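# Eject used pipette tip into bin, rehang pipette

## Task

Remove the used tip from the pipette and get it into the waste bin, using the ejector button that sits next to the plunger. The tip may be released to drop only once at least half its length is below the bin's rim; a drop from higher up fails immediately. The tip may touch nothing but the pipette and the bin; any other contact fails immediately. The bin must stay upright. Afterwards, hang the pipette on its rack again by its finger rest, vertical and at its original hanging height. Everything must stay in place on its own at the end, without the robot holding it.

## Robot and tools

Robot: one six-joint arm (UR7e type) carrying a right-handed four-digit hand with 16 motors (index, middle, ring, thumb). There is only one arm, so every call carries one row for it.

Frames. Scene frame: origin on the table top under the arm base, +z up, +y to the left when looking along +x. State lines report the hand point in this frame (end_effector_position in m, end_effector_quat_wxyz, velocities in m/s and rad/s). The hand point sits in front of the palm where thumb, index and middle tips meet in a pinch. Its own axes: +z along straightened fingers toward the tips, +x across the palm away from the thumb, +y outward from the palm face (palm face at y = -0.062 m). Straight fingers hinge at z = -0.017 m and reach 0.139 m beyond that; bending moves tips toward +y. A rigid mast on the palm side near the wrist (x +0.05 to +0.10, z -0.16 to -0.11, up to y = +0.06) can collide. Only the rubber fingertip caps grip well.

The row (used by execute_actions and move): 24 numbers, each in [-1, 1]. First six are dx, dy, dz, rx, ry, rz: an offset, not a pose, in the hand point's own axes, measured from the hand point's measured pose at the start of the action (for a call's first action, the last pose a result showed). Scale: 1.0 = 0.6 m for dx..dz and 180 degrees for the rotation vector rx, ry, rz. Every row of an action is relative to that same start, not to the previous row. Then 16 hand goals, absolute positions scaled between each hinge's stops, in this order: index_mcp, index_abd, index_pip, index_dip, thumb_cmc, thumb_axl, thumb_mcp, thumb_ipl, middle_mcp, middle_abd, middle_pip, middle_dip, ring_mcp, ring_abd, ring_pip, ring_dip. Moving toward -1 curls finger mcp/pip/dip, swings abd away from the thumb, swings thumb_cmc in front of the palm; straight values are mcp +0.75, abd 0.00, pip +0.58, dip +0.70, thumb_cmc +0.71, thumb_axl +0.68, thumb_mcp +0.23, thumb_ipl +0.17. Last two: current_limit (-1 to +1 maps 0 to 550 mA, minimum 11 mA; low values make fingers weak and slow) and speed (set-point rate = (speed+1)/2 of 5.9 rad/s). Both persist; they start at +0.4 and -0.6. Optional six extra numbers 0..1 scale each arm joint's stiffness (base to wrist order) and persist. Note: ring_dip goals are capped at +90.2 degrees; higher requests are clamped and hand_goal shows the clamped value.

Tools.
execute_actions(actions): a list of actions; each action is up to 15 rows, one per 1/30 s step, the last row repeated to fill 15 steps. An empty list just returns state and images.
move(target, speed, stop_force, blocking): one row as target (offset from the last reported pose); straight path lasting 0.5 to 10 s. speed is m/s, 0.002 to 0.5 (default 0.25; turning up to twice that in rad/s). stop_force, 9 to 40 N, ends the path when push against the motion rises that much; use it slowly when touching things, omit it when backing away from a contact, and don't trust it on turning moves. blocking=false returns after 0.5 s (not with stop_force); then use wait or stop before further motion.
wait(seconds): 0 to 10, holds the last command. stop(): brakes a running move.
zoom_image(camera, region): region [x0,y0,x1,y1] in pixels, at most 504x504; cameras cam_head_left, cam_head_right, cam_high, cam_low (504x504), cam_wrist (616x616 fisheye).
read_manual(section): licence texts only.
finished_scene(scene): ends the current scene irreversibly and reports success.

Motion limits: each step the command is clipped to 100 mm and 16 degrees from the measured pose; large offsets need several actions. Arm lags about 0.17 s. Position wins over orientation when both can't be met.

Results: pose and velocity lines; Hand target (where the controller is heading); Joint positions and torques; Wrist force/torque in hand-point axes (offset up to ~4 N, noise ~2.4 N, saturates ~50 N; "no reading" is harmless); per-motor hand_goal, hand_measured, hand_current_ma, hand_state (moving, goal, blocked, overload); hand_current_limit, hand_speed. A move adds a move: line with ending (done, off_target, moving, held, contact, fault), limits (paced = pose clipped, held = steps blocked) and distance to target. "pose unreachable" means the clearance check altered the command.

Grip: a finger only presses if its goal lies past the object surface; repeating hand_goal keeps a grip, repeating hand_measured relaxes it. A motor at 495 mA or more for 5 s overloads and drops its hold for 10 s, so don't squeeze harder than needed.

Avoid: torque faults (wrist joints tolerate only 25.4 N m, including held weight) and any 150 N contact, both stopping the arm 10 s; motor overheating (warning at 70 C, brake stop at 85 C); fast impacts; letting the tip drop from above the allowed height or brush anything besides pipette and bin; tipping the bin; pushing anything off the table. Loose objects may occasionally be nudged by outside disturbances.

Each tool is called after ">>>" as name(argument=value, ...), one argument or row to a line, values as JSON.

## Session

>>> execute_actions(
  actions=[],
)

Scene clock: 0.00 s.
end_effector_position=(+0.2245, +0.2225, +0.1724) hand_goal=(+0.754, +0.000, +0.576, +0.696, +0.714, +0.678, +0.226, +0.168, +0.754, +0.000, +0.576, +0.696, +0.754, +0.000, +0.576, +0.696) hand_measured=(+0.754, +0.000, +0.576, +0.696, +0.714, +0.678, +0.226, +0.168, +0.754, +0.000, +0.576, +0.696, +0.754, +0.000, +0.576, +0.696) hand_current_ma=(+0, +0, +0, +0, +0, +0, +0, +0, +0, +0, +0, +0, +0, +0, +0, +0) hand_state=(goal, goal, goal, goal, goal, goal, goal, goal, goal, goal, goal, goal, goal, goal, goal, goal) hand_current_limit=0.40 hand_speed=-0.60 end_effector_quat_wxyz=(+0.003, -0.140, +0.988, +0.071) end_effector_velocity=(-0.000, -0.000, +0.000) end_effector_angular_velocity=(+0.000, +0.000, +0.001)
Joint positions: [-0.119 -2.26   2.535 -1.818 -1.421 -2.016]
Joint velocities: [-0.    -0.    -0.     0.     0.    -0.001]
Joint torques (N m, as the arm reports them, + toward a larger angle): no reading
Wrist force (N, on the end effector, along its own x y z axes, offset not removed): no reading
Wrist torque (N m, same axes, about the end effector's origin, offset not removed): no reading
Hand target: +0.225, +0.223, +0.172; +0.003, -0.140, +0.988, +0.071
Joint stiffness scale: [1. 1. 1. 1. 1. 1.]

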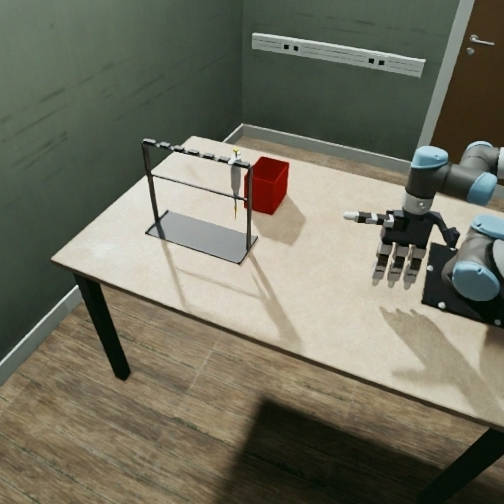

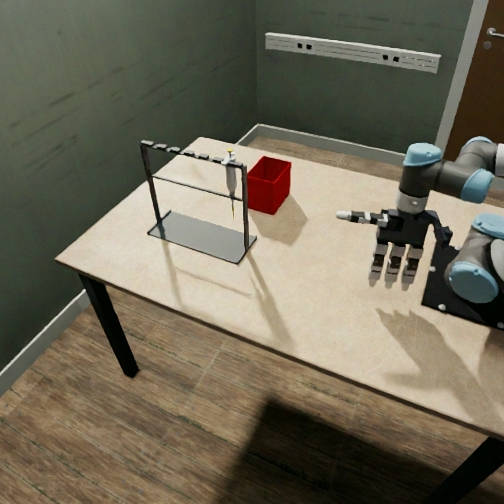

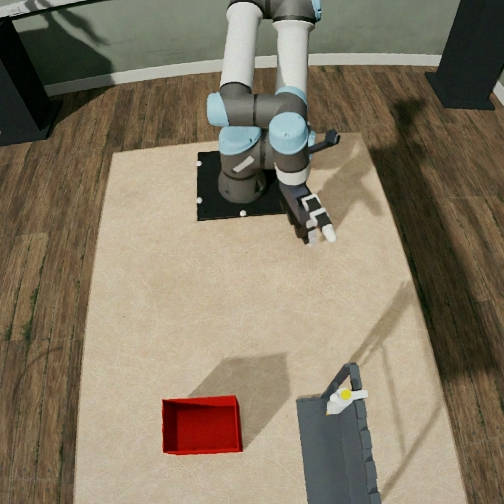

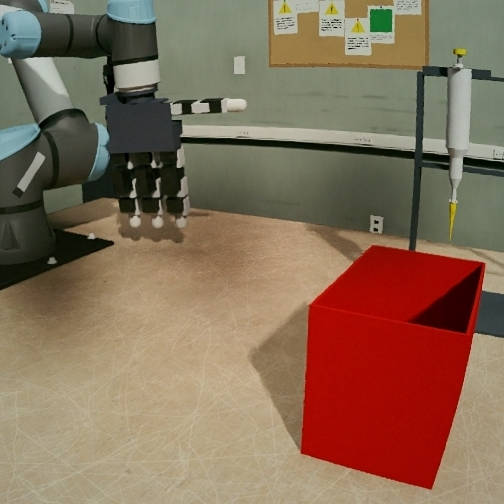

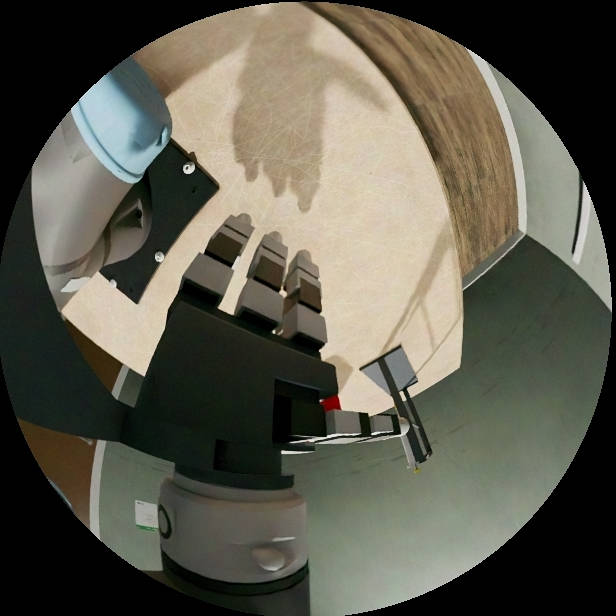

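>>> execute_actions(
  actions=[],
)

Scene clock: 32.23 s.
end_effector_position=(+0.2245, +0.2225, +0.1724) hand_goal=(+0.754, +0.000, +0.576, +0.696, +0.714, +0.678, +0.226, +0.168, +0.754, +0.000, +0.576, +0.696, +0.754, +0.000, +0.576, +0.696) hand_measured=(+0.754, +0.000, +0.576, +0.696, +0.714, +0.678, +0.222, +0.168, +0.754, +0.000, +0.576, +0.696, +0.754, +0.000, +0.576, +0.696) hand_current_ma=(-5, +0, +4, +0, +2, -4, -24, -2, -5, +0, +4, +0, -5, +0, +4, +0) hand_state=(goal, goal, goal, goal, goal, goal, goal, goal, goal, goal, goal, goal, goal, goal, goal, goal) hand_current_limit=0.40 hand_speed=-0.60 end_effector_quat_wxyz=(+0.003, -0.140, +0.988, +0.071) end_effector_velocity=(-0.000, +0.000, +0.000) end_effector_angular_velocity=(+0.000, -0.000, +0.002)
Joint positions: [-0.119 -2.26   2.535 -1.818 -1.421 -2.016]
Joint velocities: [ 0.001 -0.    -0.    -0.     0.    -0.   ]
Joint torques (N m, as the arm reports them, + toward a larger angle): [ -0.74   5.49 -25.02  -2.68   0.43  -0.04]
Wrist force (N, on the end effector, along its own x y z axes, offset not removed): [0.7 1.5 2.1]
Wrist torque (N m, same axes, about the end effector's origin, offset not removed): [0.22 -0.31 0.21]
Hand target: +0.225, +0.223, +0.172; +0.003, -0.140, +0.988, +0.071
Joint stiffness scale: [1. 1. 1. 1. 1. 1.]

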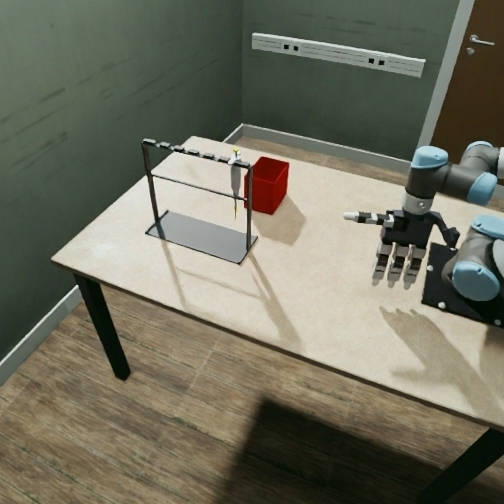

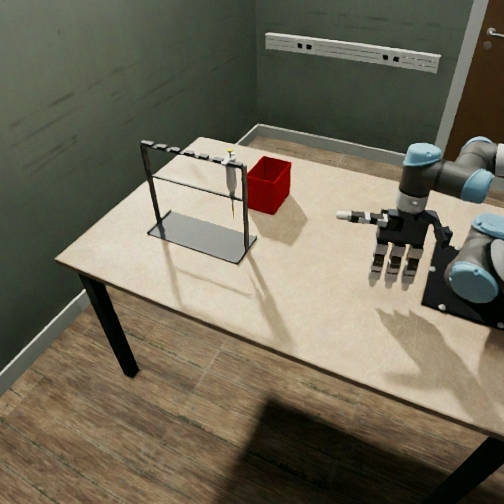

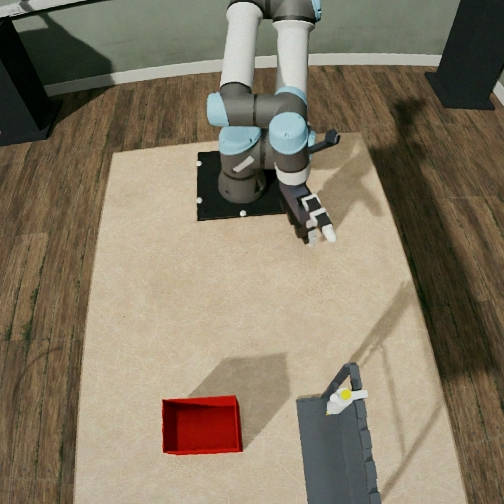

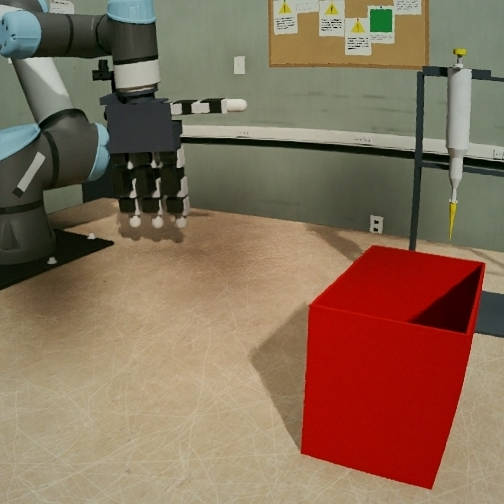

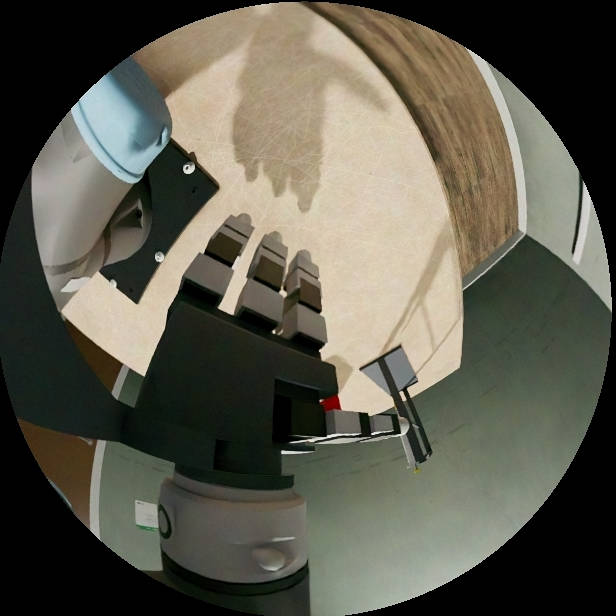

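>>> move(
  target=[-0.454,-0.371,-0.306,0.1057,-0.4937,0.0346,0.754,0,0.576,0.696,0.714,0.678,0.226,0.168,0.754,0,-0.445,-0.174,0.754,0,0.576,0.696,0.4,-0.6],
  speed=0.3,
)

Scene clock: 53.27 s.
end_effector_position=(+0.5492, +0.0598, +0.3290) hand_goal=(+0.754, +0.000, +0.576, +0.696, +0.714, +0.678, +0.226, +0.168, +0.754, +0.000, -0.444, -0.174, +0.754, +0.000, +0.576, +0.696) hand_measured=(+0.754, -0.002, +0.576, +0.696, +0.714, +0.678, +0.224, +0.168, +0.754, +0.000, -0.442, -0.172, +0.754, -0.004, +0.576, +0.696) hand_current_ma=(-5, -13, +4, +0, +2, -4, -15, -2, -4, +0, +15, +15, -5, -13, +4, +0) hand_state=(goal, goal, goal, goal, goal, goal, goal, goal, goal, goal, goal, goal, goal, goal, goal, goal) hand_current_limit=0.40 hand_speed=-0.60 end_effector_quat_wxyz=(+0.706, -0.000, +0.709, -0.001) end_effector_velocity=(+0.000, +0.000, +0.003) end_effector_angular_velocity=(+0.001, -0.018, -0.006)
Joint positions: [-0.483 -1.236  2.416 -4.329 -1.049 -1.557]
Joint velocities: [ 0.005  0.009 -0.006 -0.024 -0.011  0.012]
Joint torques (N m, as the arm reports them, + toward a larger angle): [ -0.42 -22.5  -15.46  -2.4   -0.6    0.37]
Wrist force (N, on the end effector, along its own x y z axes, offset not removed): [0.6 2.0 1.2]
Wrist torque (N m, same axes, about the end effector's origin, offset not removed): [0.31 -0.19 0.16]
Hand target: +0.550, +0.060, +0.330; +0.707, -0.001, +0.707, -0.001
Off the commanded pose: 0.002 m, 0 deg.
Joint stiffness scale: [1. 1. 1. 1. 1. 1.]
move: done; limits=paced

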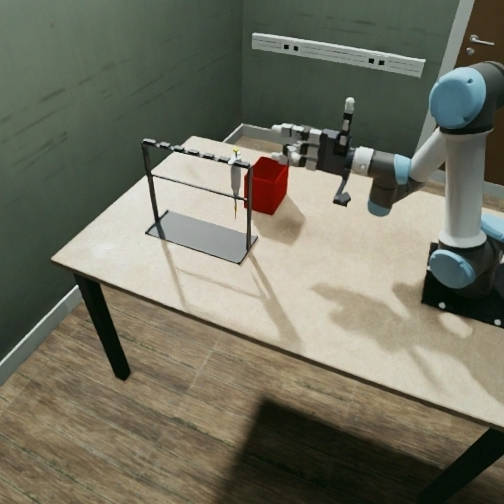

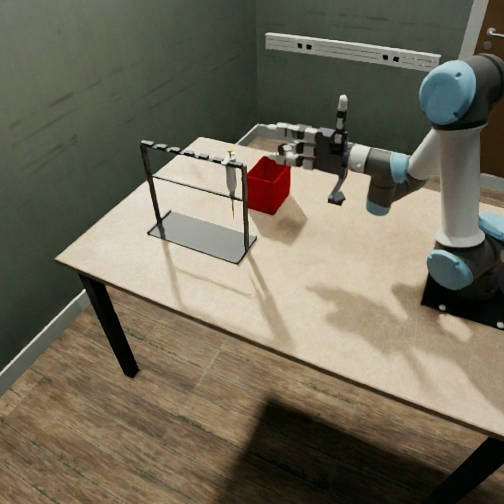

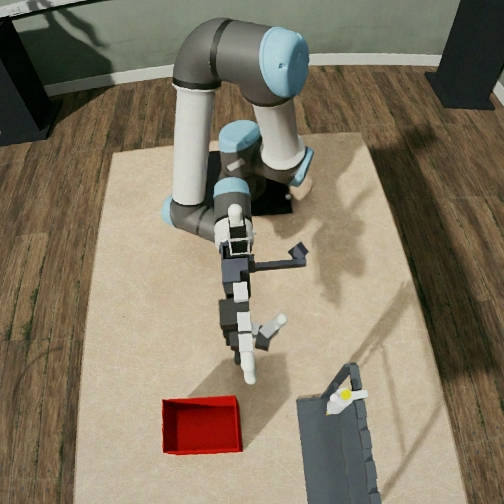

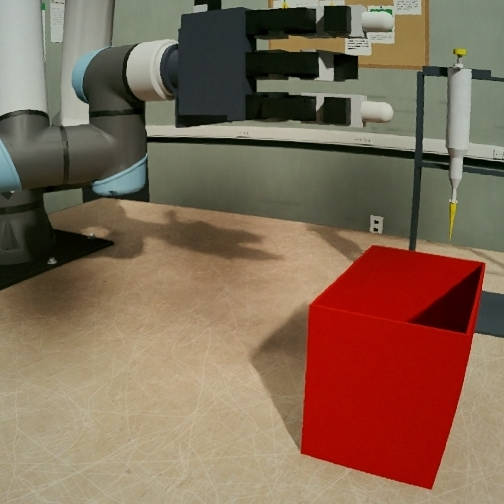

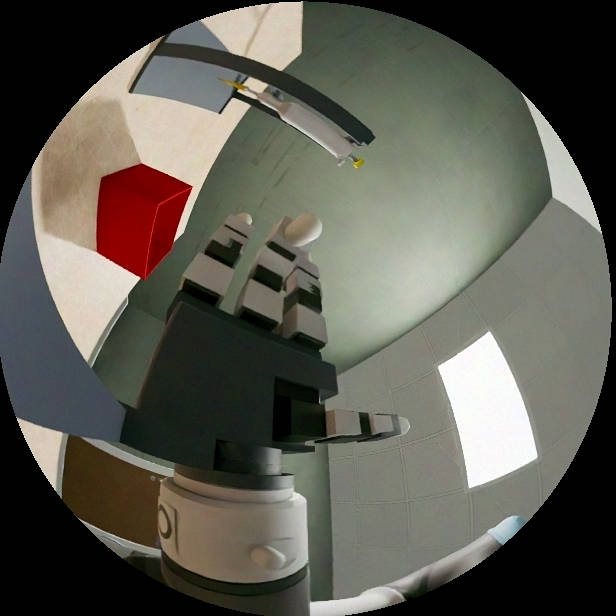

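>>> move(
  target=[0.1117,0.017,0.348,0,-0.001,0,0.754,0,0.576,0.696,0.714,0.678,0.226,0.168,0.754,0,-0.445,-0.174,0.754,0,0.576,0.696,0.4,-0.6],
  speed=0.2,
)

>>> move(
  target=[0,0.127,0,0,0,0,0.754,0,0.576,0.696,0.714,0.678,0.226,0.168,0.754,0,-0.445,-0.174,0.754,0,0.576,0.696,0.4,-0.6],
  speed=0.08,
)

>>> zoom_image(
  camera="cam_high",
  region=[260, 320, 420, 480],
)

Scene clock: 63.93 s.
end_effector_position=(+0.7561, +0.0684, +0.2611) hand_goal=(+0.754, +0.000, +0.576, +0.696, +0.714, +0.678, +0.226, +0.168, +0.754, +0.000, -0.444, -0.174, +0.754, +0.000, +0.576, +0.696) hand_measured=(+0.754, -0.004, +0.576, +0.696, +0.714, +0.678, +0.224, +0.168, +0.754, +0.000, -0.442, -0.172, +0.754, -0.004, +0.576, +0.696) hand_current_ma=(-5, -13, +4, +0, +2, -4, -12, -2, -4, +0, +14, +15, -5, -14, +4, +0) hand_state=(goal, goal, goal, goal, goal, goal, goal, goal, goal, goal, goal, goal, goal, goal, goal, goal) hand_current_limit=0.40 hand_speed=-0.60 end_effector_quat_wxyz=(+0.706, +0.001, +0.708, -0.001) end_effector_velocity=(+0.002, -0.000, -0.001) end_effector_angular_velocity=(+0.002, +0.003, -0.001)
Joint positions: [-0.253 -0.795  1.8   -4.155 -1.281 -1.557]
Joint velocities: [ 0.001  0.003 -0.006  0.006 -0.002  0.001]
Joint torques (N m, as the arm reports them, + toward a larger angle): [  1.55 -40.8  -17.94  -2.02  -0.74   0.05]
Wrist force (N, on the end effector, along its own x y z axes, offset not removed): [0.7 1.6 2.4]
Wrist torque (N m, same axes, about the end effector's origin, offset not removed): [0.19 -0.39 0.10]
Hand target: +0.758, +0.070, +0.261; +0.707, +0.000, +0.707, -0.001
Off the commanded pose: 0.002 m, 0 deg.
Joint stiffness scale: [1. 1. 1. 1. 1. 1.]
move: done

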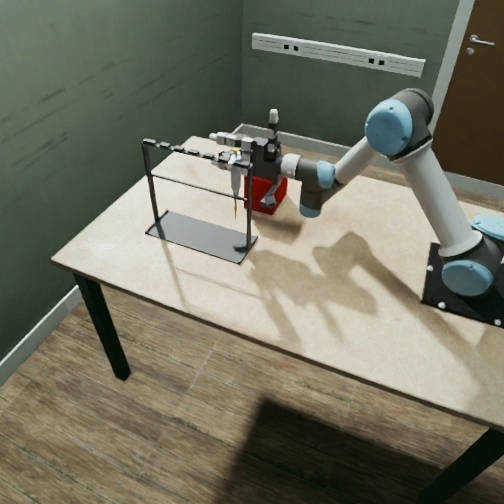

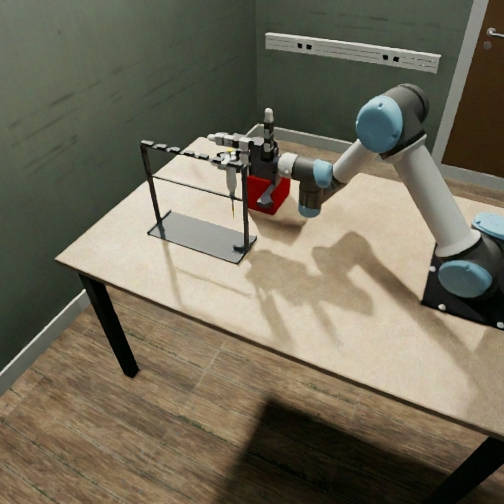

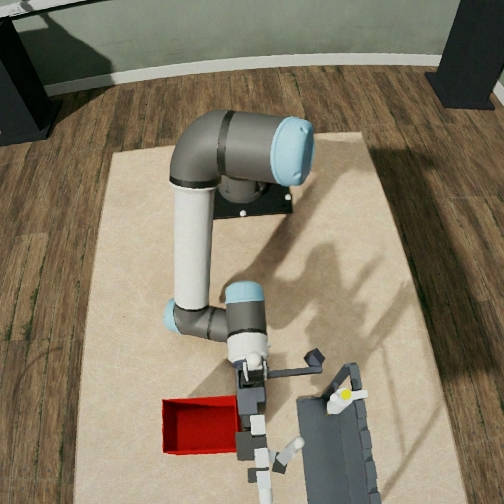

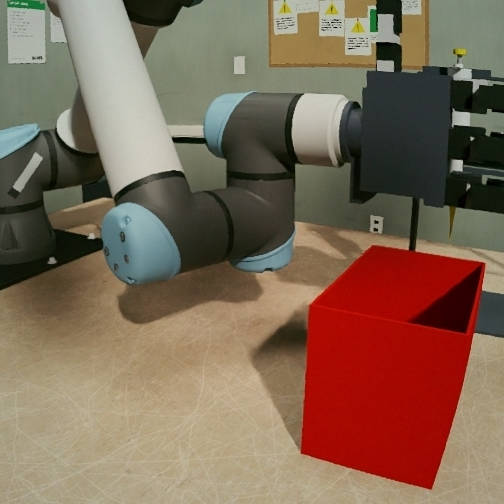

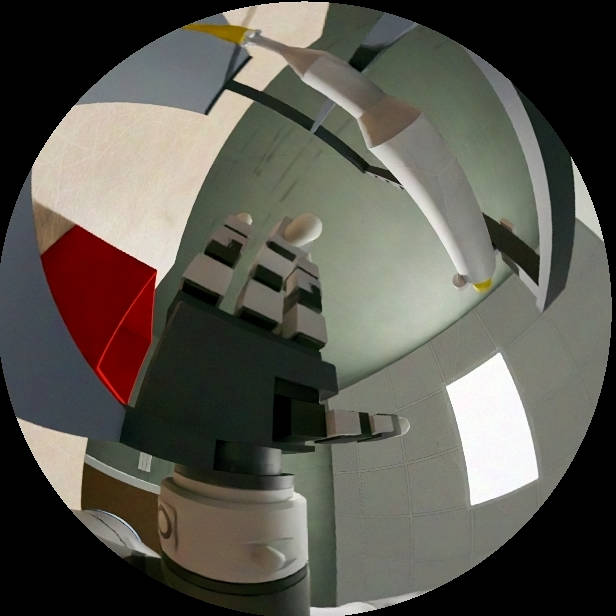

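Scene clock: 65.37 s.
end_effector_position=(+0.7552, +0.1428, +0.2609) hand_goal=(+0.754, +0.000, +0.576, +0.696, +0.714, +0.678, +0.226, +0.168, +0.754, +0.000, -0.444, -0.174, +0.754, +0.000, +0.576, +0.696) hand_measured=(+0.754, -0.004, +0.576, +0.696, +0.714, +0.678, +0.224, +0.168, +0.754, +0.000, -0.442, -0.172, +0.754, -0.004, +0.576, +0.696) hand_current_ma=(-5, -13, +4, +0, +2, -4, -12, -2, -4, +0, +14, +15, -5, -14, +4, +0) hand_state=(goal, goal, goal, goal, goal, goal, goal, goal, goal, goal, goal, goal, goal, goal, goal, goal) hand_current_limit=0.40 hand_speed=-0.60 end_effector_quat_wxyz=(+0.706, +0.002, +0.708, -0.001) end_effector_velocity=(+0.002, -0.002, +0.000) end_effector_angular_velocity=(+0.001, +0.000, -0.013)
Joint positions: [-0.11  -0.795  1.796 -4.149 -1.424 -1.557]
Joint velocities: [ 0.003  0.001 -0.004  0.003 -0.016  0.001]
Joint torques (N m, as the arm reports them, + toward a larger angle): [  0.86 -41.83 -20.03  -1.83  -0.68  -0.22]
Wrist force (N, on the end effector, along its own x y z axes, offset not removed): [0.6 0.5 0.8]
Wrist torque (N m, same axes, about the end effector's origin, offset not removed): [0.27 -0.32 0.12]
Hand target: +0.756, +0.145, +0.261; +0.706, +0.001, +0.708, -0.001
Off the commanded pose: 0.002 m, 0 deg.
Joint stiffness scale: [1. 1. 1. 1. 1. 1.]
move: done

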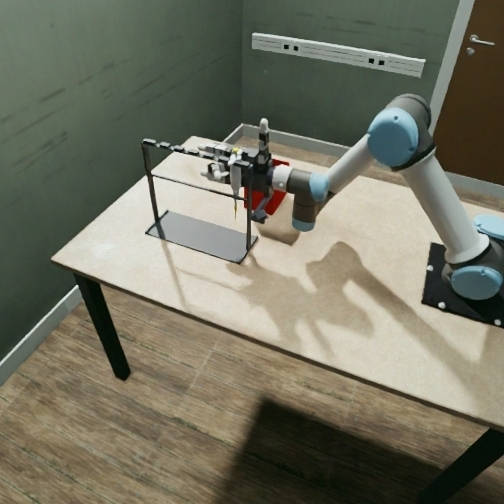

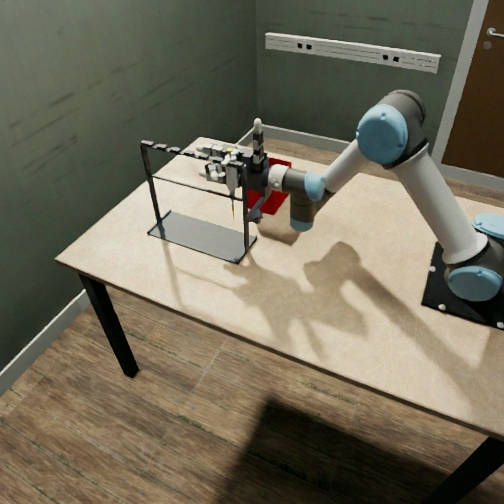

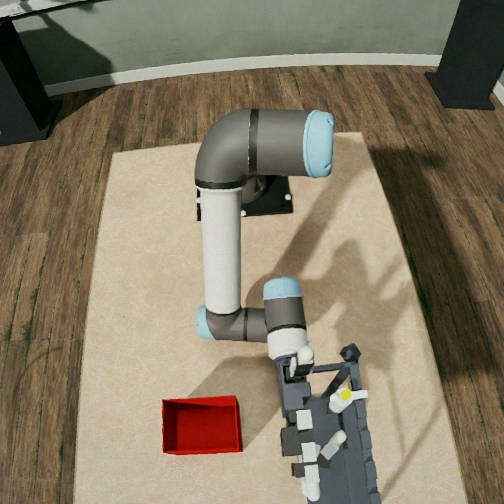

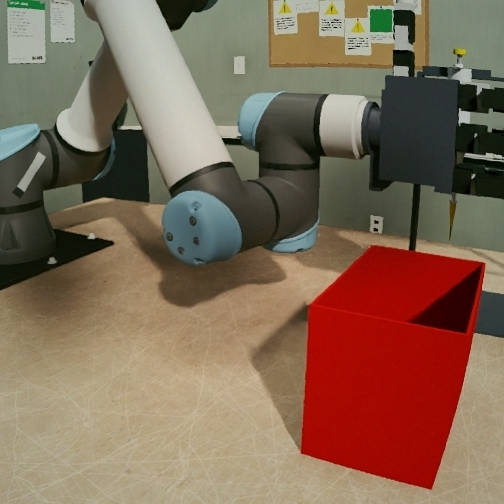

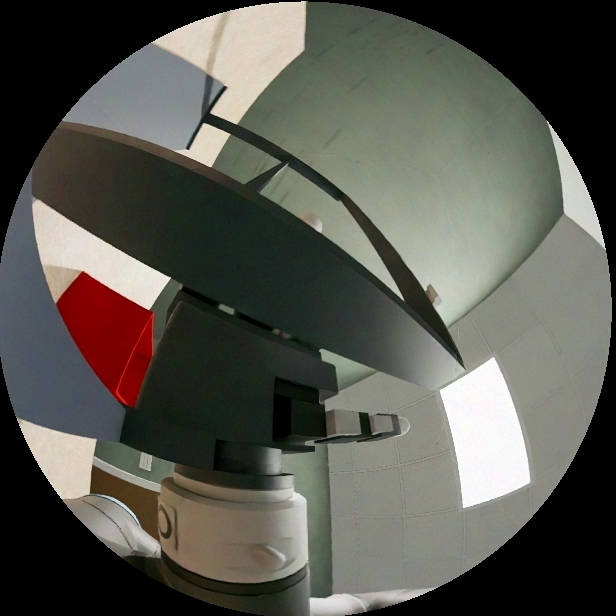

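Region (260, 320, 420, 480) of cam_high's 504x504 image, scaled by 3.150, with more detail than that image has.

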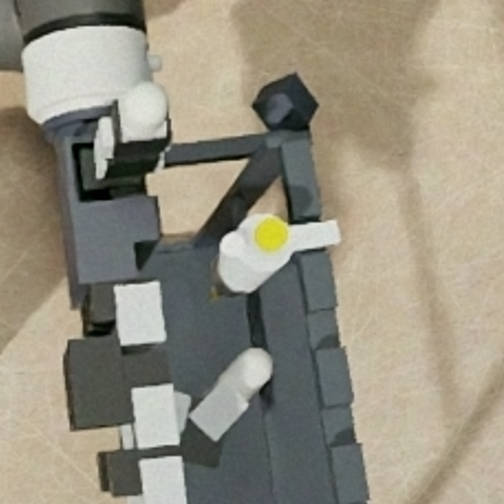

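>>> move(
  target=[-0.002,0.060,0.006,0,-0.001,0,0.754,0,0.576,0.696,0.714,0.678,0.226,0.168,0.754,0,-0.445,-0.174,0.754,0,0.576,0.696,0.4,-0.6],
  speed=0.025,
)

>>> zoom_image(
  camera="cam_high",
  region=[260, 320, 420, 480],
)

>>> zoom_image(
  camera="cam_head_left",
  region=[190, 110, 310, 230],
)

Scene clock: 75.00 s.
end_effector_position=(+0.7579, +0.1771, +0.2621) hand_goal=(+0.754, +0.000, +0.576, +0.696, +0.714, +0.678, +0.226, +0.168, +0.754, +0.000, -0.444, -0.174, +0.754, +0.000, +0.576, +0.696) hand_measured=(+0.754, -0.004, +0.576, +0.696, +0.714, +0.678, +0.224, +0.168, +0.754, +0.000, -0.442, -0.172, +0.754, -0.004, +0.576, +0.696) hand_current_ma=(-5, -13, +4, +0, +2, -4, -12, -2, -4, +0, +14, +15, -5, -14, +4, +0) hand_state=(goal, goal, goal, goal, goal, goal, goal, goal, goal, goal, goal, goal, goal, goal, goal, goal) hand_current_limit=0.40 hand_speed=-0.60 end_effector_quat_wxyz=(+0.707, +0.002, +0.708, -0.001) end_effector_velocity=(+0.001, -0.002, -0.000) end_effector_angular_velocity=(-0.001, +0.001, -0.008)
Joint positions: [-0.042 -0.787  1.771 -4.134 -1.493 -1.557]
Joint velocities: [ 0.     0.001 -0.002  0.002 -0.008 -0.001]
Joint torques (N m, as the arm reports them, + toward a larger angle): [  0.39 -42.19 -20.41  -1.83  -0.57  -0.02]
Wrist force (N, on the end effector, along its own x y z axes, offset not removed): [0.2 1.0 2.4]
Wrist torque (N m, same axes, about the end effector's origin, offset not removed): [0.25 -0.29 0.13]
Hand target: +0.759, +0.179, +0.262; +0.707, +0.002, +0.707, -0.001
Off the commanded pose: 0.002 m, 0 deg.
Joint stiffness scale: [1. 1. 1. 1. 1. 1.]
move: done

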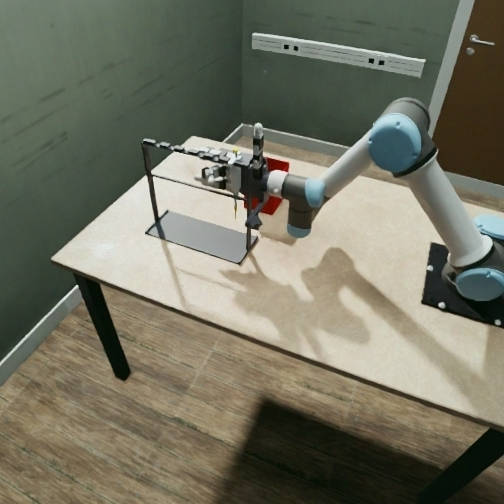

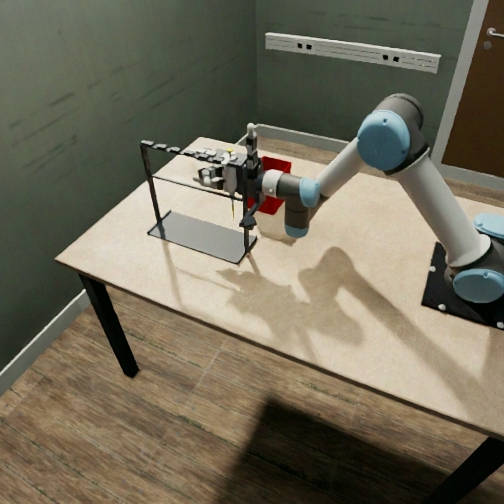

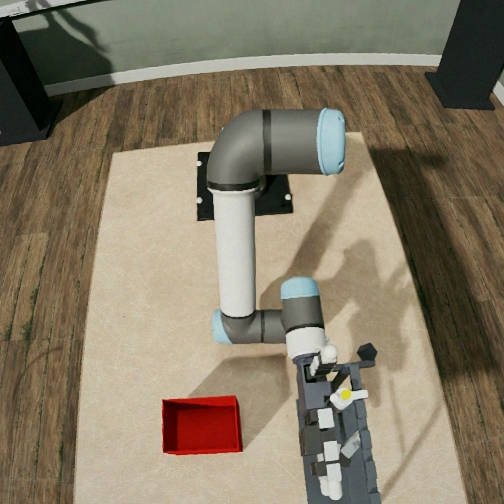

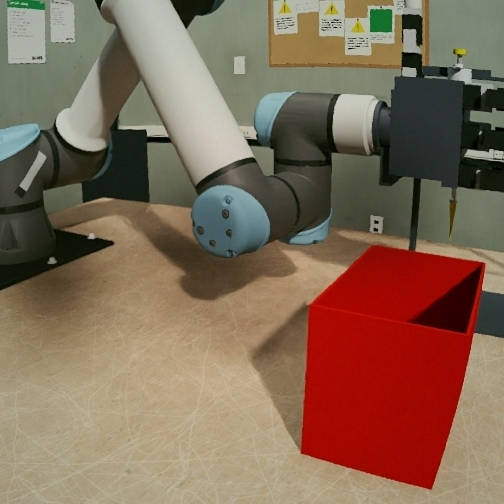

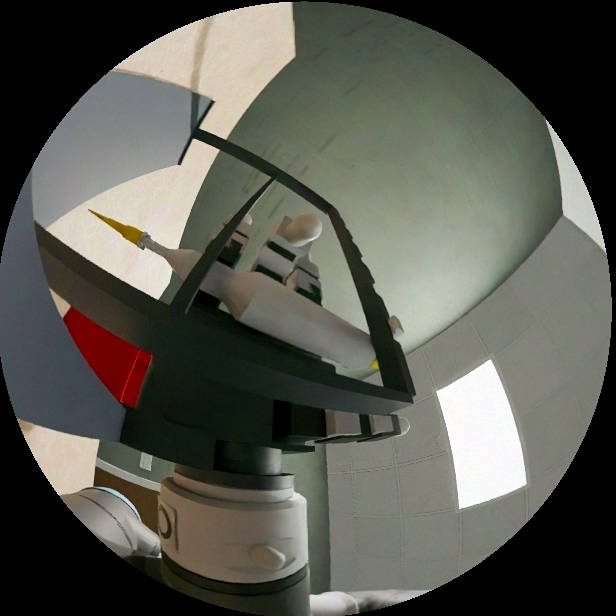

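Region (260, 320, 420, 480) of cam_high's 504x504 image, scaled by 3.150, with more detail than that image has.

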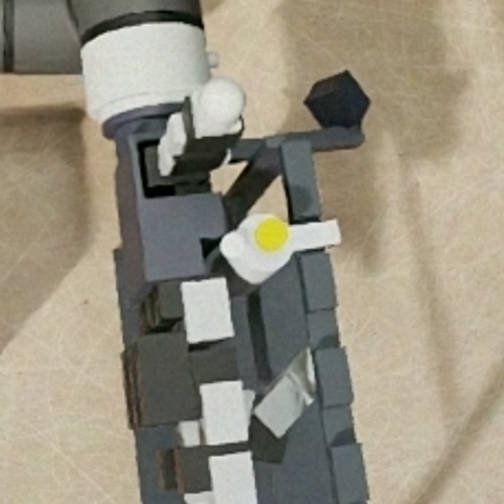

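Region (190, 110, 310, 230) of cam_head_left's 504x504 image, scaled by 4.200, with more detail than that image has.

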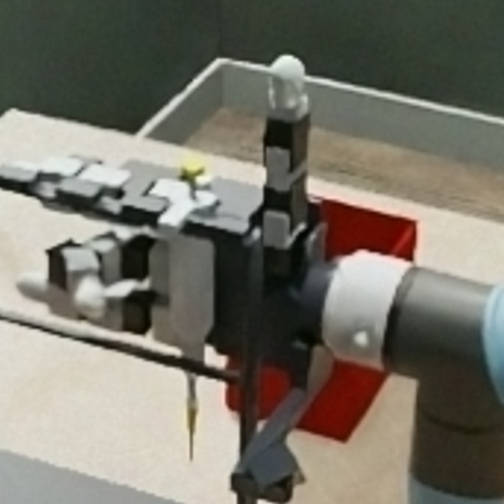

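>>> execute_actions(
  actions=[
    [[0,0.003,0.0015,0,0,0,0.754,0,0.576,0.696,0.714,0.678,0.226,0.168,-0.068,0,-0.445,-0.174,0.754,0,0.576,0.696,0.4,-0.6]],
    [[0,0.002,0.001,0,0,0,0.754,0,0.576,0.696,0.714,0.678,0.226,0.168,-0.068,0,-0.445,-0.174,0.754,0,0.576,0.696,0.4,-0.6]],
    [[0,0.002,0.001,0,0,0,0.754,0,0.576,0.696,0.714,0.678,0.226,0.168,-0.33,0,-0.55,-0.6,0.754,0,0.576,0.696,0.75,-0.85]],
    [[0,0.002,0.001,0,0,0,0.754,0,0.576,0.696,0.714,0.678,0.226,0.168,-0.33,0,-0.55,-0.6,0.754,0,0.576,0.696,0.75,-0.85]],
    [[0,0.002,0.001,0,0,0,0.754,0,0.576,0.696,0.714,0.678,0.226,0.168,-0.33,0,-0.55,-0.6,0.754,0,0.576,0.696,0.75,-0.85]],
  ],
)

>>> zoom_image(
  camera="cam_high",
  region=[260, 320, 420, 480],
)

Scene clock: 92.47 s.
end_effector_position=(+0.7588, +0.1761, +0.2615) hand_goal=(+0.754, +0.000, +0.576, +0.696, +0.714, +0.678, +0.226, +0.168, -0.330, +0.000, -0.550, -0.600, +0.754, +0.000, +0.576, +0.696) hand_measured=(+0.754, -0.004, +0.576, +0.696, +0.714, +0.678, +0.224, +0.168, -0.326, -0.002, -0.518, -0.468, +0.754, -0.004, +0.576, +0.696) hand_current_ma=(-5, -13, +4, +0, +2, -4, -12, -2, +21, -6, +162, +481, -5, -14, +4, +0) hand_state=(goal, goal, goal, goal, goal, goal, goal, goal, goal, goal, blocked, blocked, goal, goal, goal, goal) hand_current_limit=0.75 hand_speed=-0.85 end_effector_quat_wxyz=(+0.706, +0.005, +0.709, -0.003) end_effector_velocity=(-0.000, -0.000, +0.001) end_effector_angular_velocity=(+0.000, -0.001, +0.000)
Joint positions: [-0.041 -0.787  1.771 -4.132 -1.501 -1.557]
Joint velocities: [-0.    -0.001  0.001 -0.     0.     0.001]
Joint torques (N m, as the arm reports them, + toward a larger angle): [  1.17 -42.1  -17.94  -1.49  -0.47   0.04]
Wrist force (N, on the end effector, along its own x y z axes, offset not removed): [-0.8 1.9 2.8]
Wrist torque (N m, same axes, about the end effector's origin, offset not removed): [0.08 -0.26 -0.04]
Hand target: +0.759, +0.177, +0.262; +0.706, +0.004, +0.709, -0.003
Off the commanded pose: 0.001 m, 0 deg.
Joint stiffness scale: [1. 1. 1. 1. 1. 1.]

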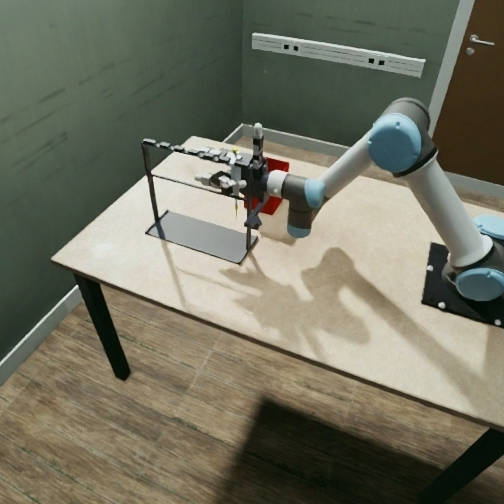

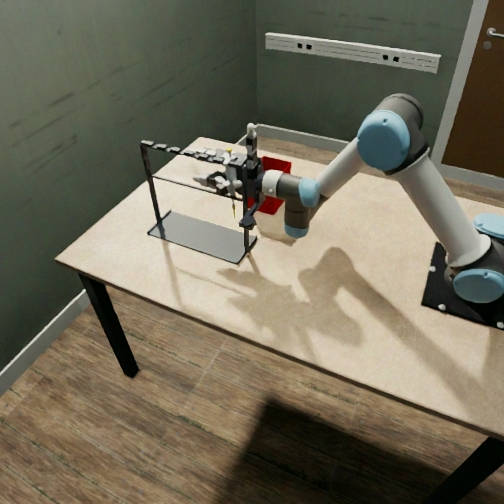

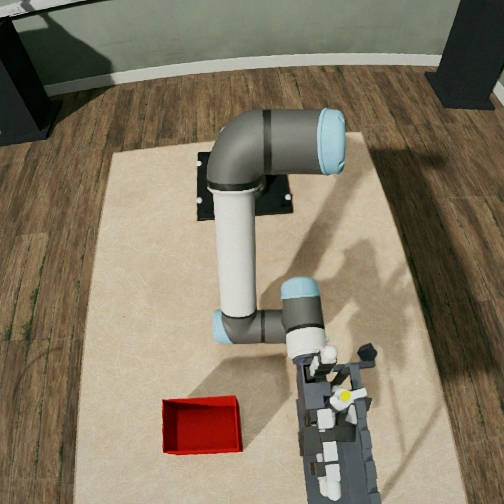

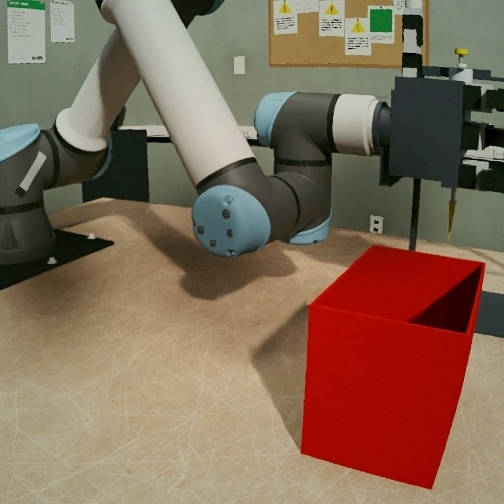

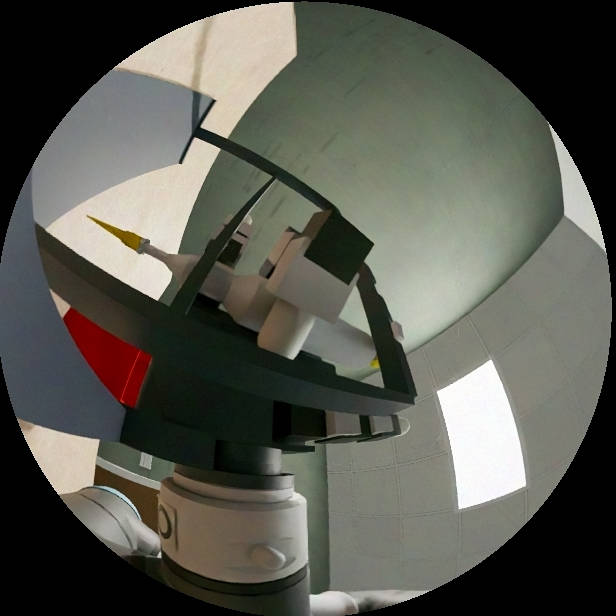

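Region (260, 320, 420, 480) of cam_high's 504x504 image, scaled by 3.150, with more detail than that image has.

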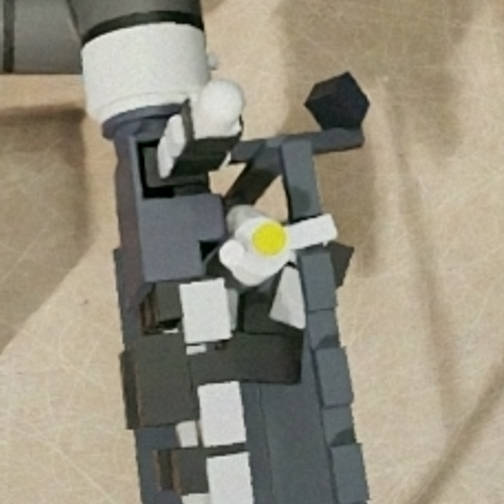

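>>> move(
  target=[-0.044,0.002,0,0,-0.001,0,0.754,0,0.576,0.696,0.714,0.678,0.226,0.168,-0.33,0,-0.55,-0.6,0.754,0,0.576,0.696,0.75,-0.85],
  speed=0.02,
)

>>> zoom_image(
  camera="cam_head_left",
  region=[190, 110, 310, 230],
)

Scene clock: 98.93 s.
end_effector_position=(+0.7593, +0.1762, +0.2869) hand_goal=(+0.754, +0.000, +0.576, +0.696, +0.714, +0.678, +0.226, +0.168, -0.330, +0.000, -0.550, -0.600, +0.754, +0.000, +0.576, +0.696) hand_measured=(+0.754, -0.004, +0.576, +0.696, +0.714, +0.678, +0.224, +0.168, -0.328, -0.002, -0.518, -0.470, +0.754, -0.004, +0.576, +0.696) hand_current_ma=(-5, -14, +4, +0, +2, -4, -12, -2, +16, -6, +162, +481, -5, -14, +4, +0) hand_state=(goal, goal, goal, goal, goal, goal, goal, goal, goal, goal, blocked, blocked, goal, goal, goal, goal) hand_current_limit=0.75 hand_speed=-0.85 end_effector_quat_wxyz=(+0.707, +0.005, +0.707, -0.004) end_effector_velocity=(+0.001, -0.000, -0.001) end_effector_angular_velocity=(-0.000, +0.006, -0.001)
Joint positions: [-0.041 -0.835  1.771 -4.087 -1.502 -1.557]
Joint velocities: [-0.    -0.002  0.     0.007 -0.001 -0.001]
Joint torques (N m, as the arm reports them, + toward a larger angle): [  0.82 -46.12 -16.07  -1.93  -0.39   0.48]
Wrist force (N, on the end effector, along its own x y z axes, offset not removed): [1.3 1.5 -0.6]
Wrist torque (N m, same axes, about the end effector's origin, offset not removed): [0.47 -0.35 0.08]
Hand target: +0.759, +0.177, +0.288; +0.707, +0.005, +0.707, -0.003
Off the commanded pose: 0.002 m, 0 deg.
Joint stiffness scale: [1. 1. 1. 1. 1. 1.]
move: done

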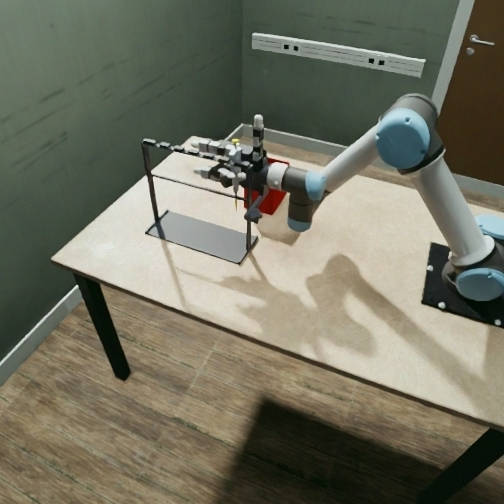

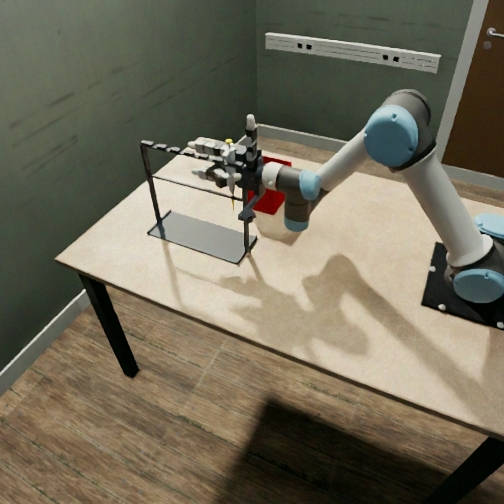

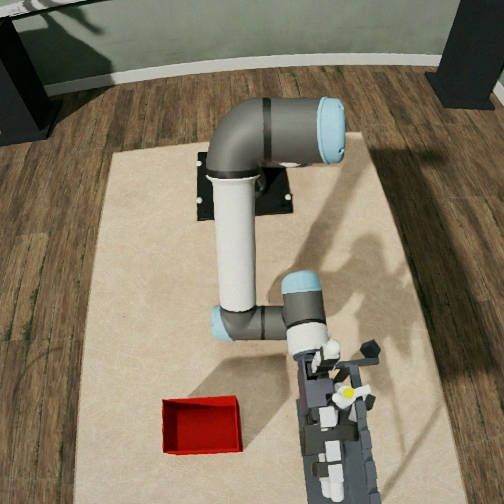

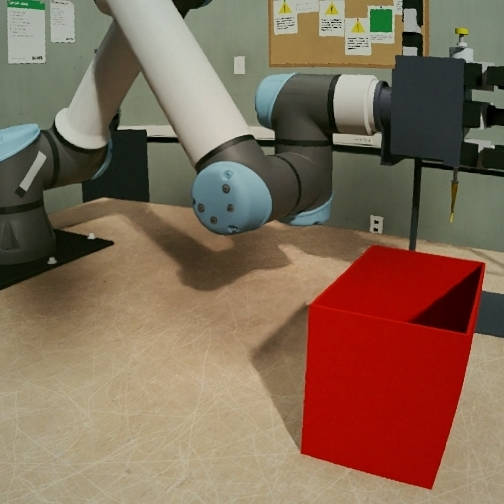

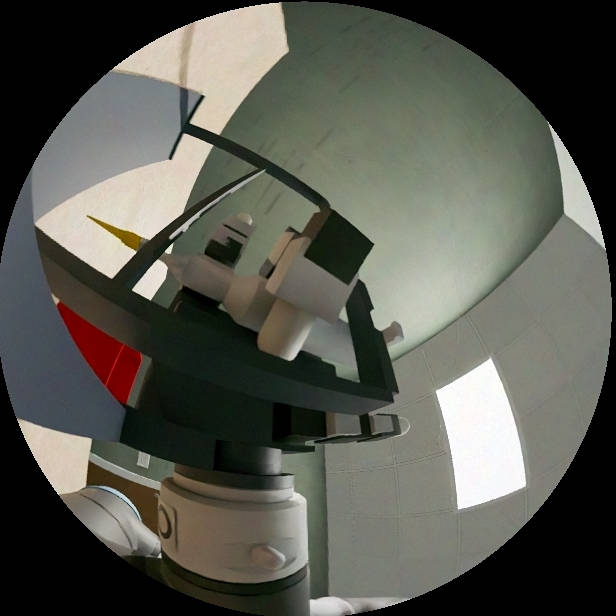

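Region (190, 110, 310, 230) of cam_head_left's 504x504 image, scaled by 4.200, with more detail than that image has.

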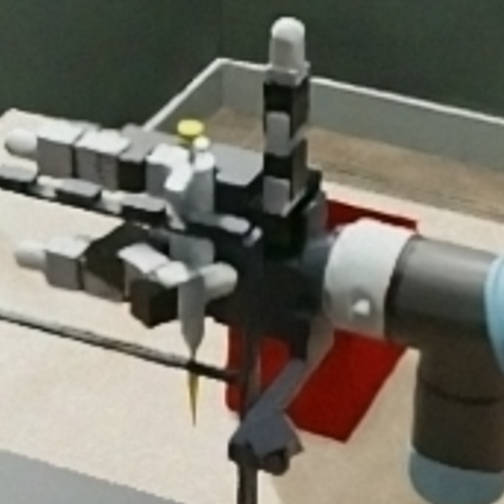

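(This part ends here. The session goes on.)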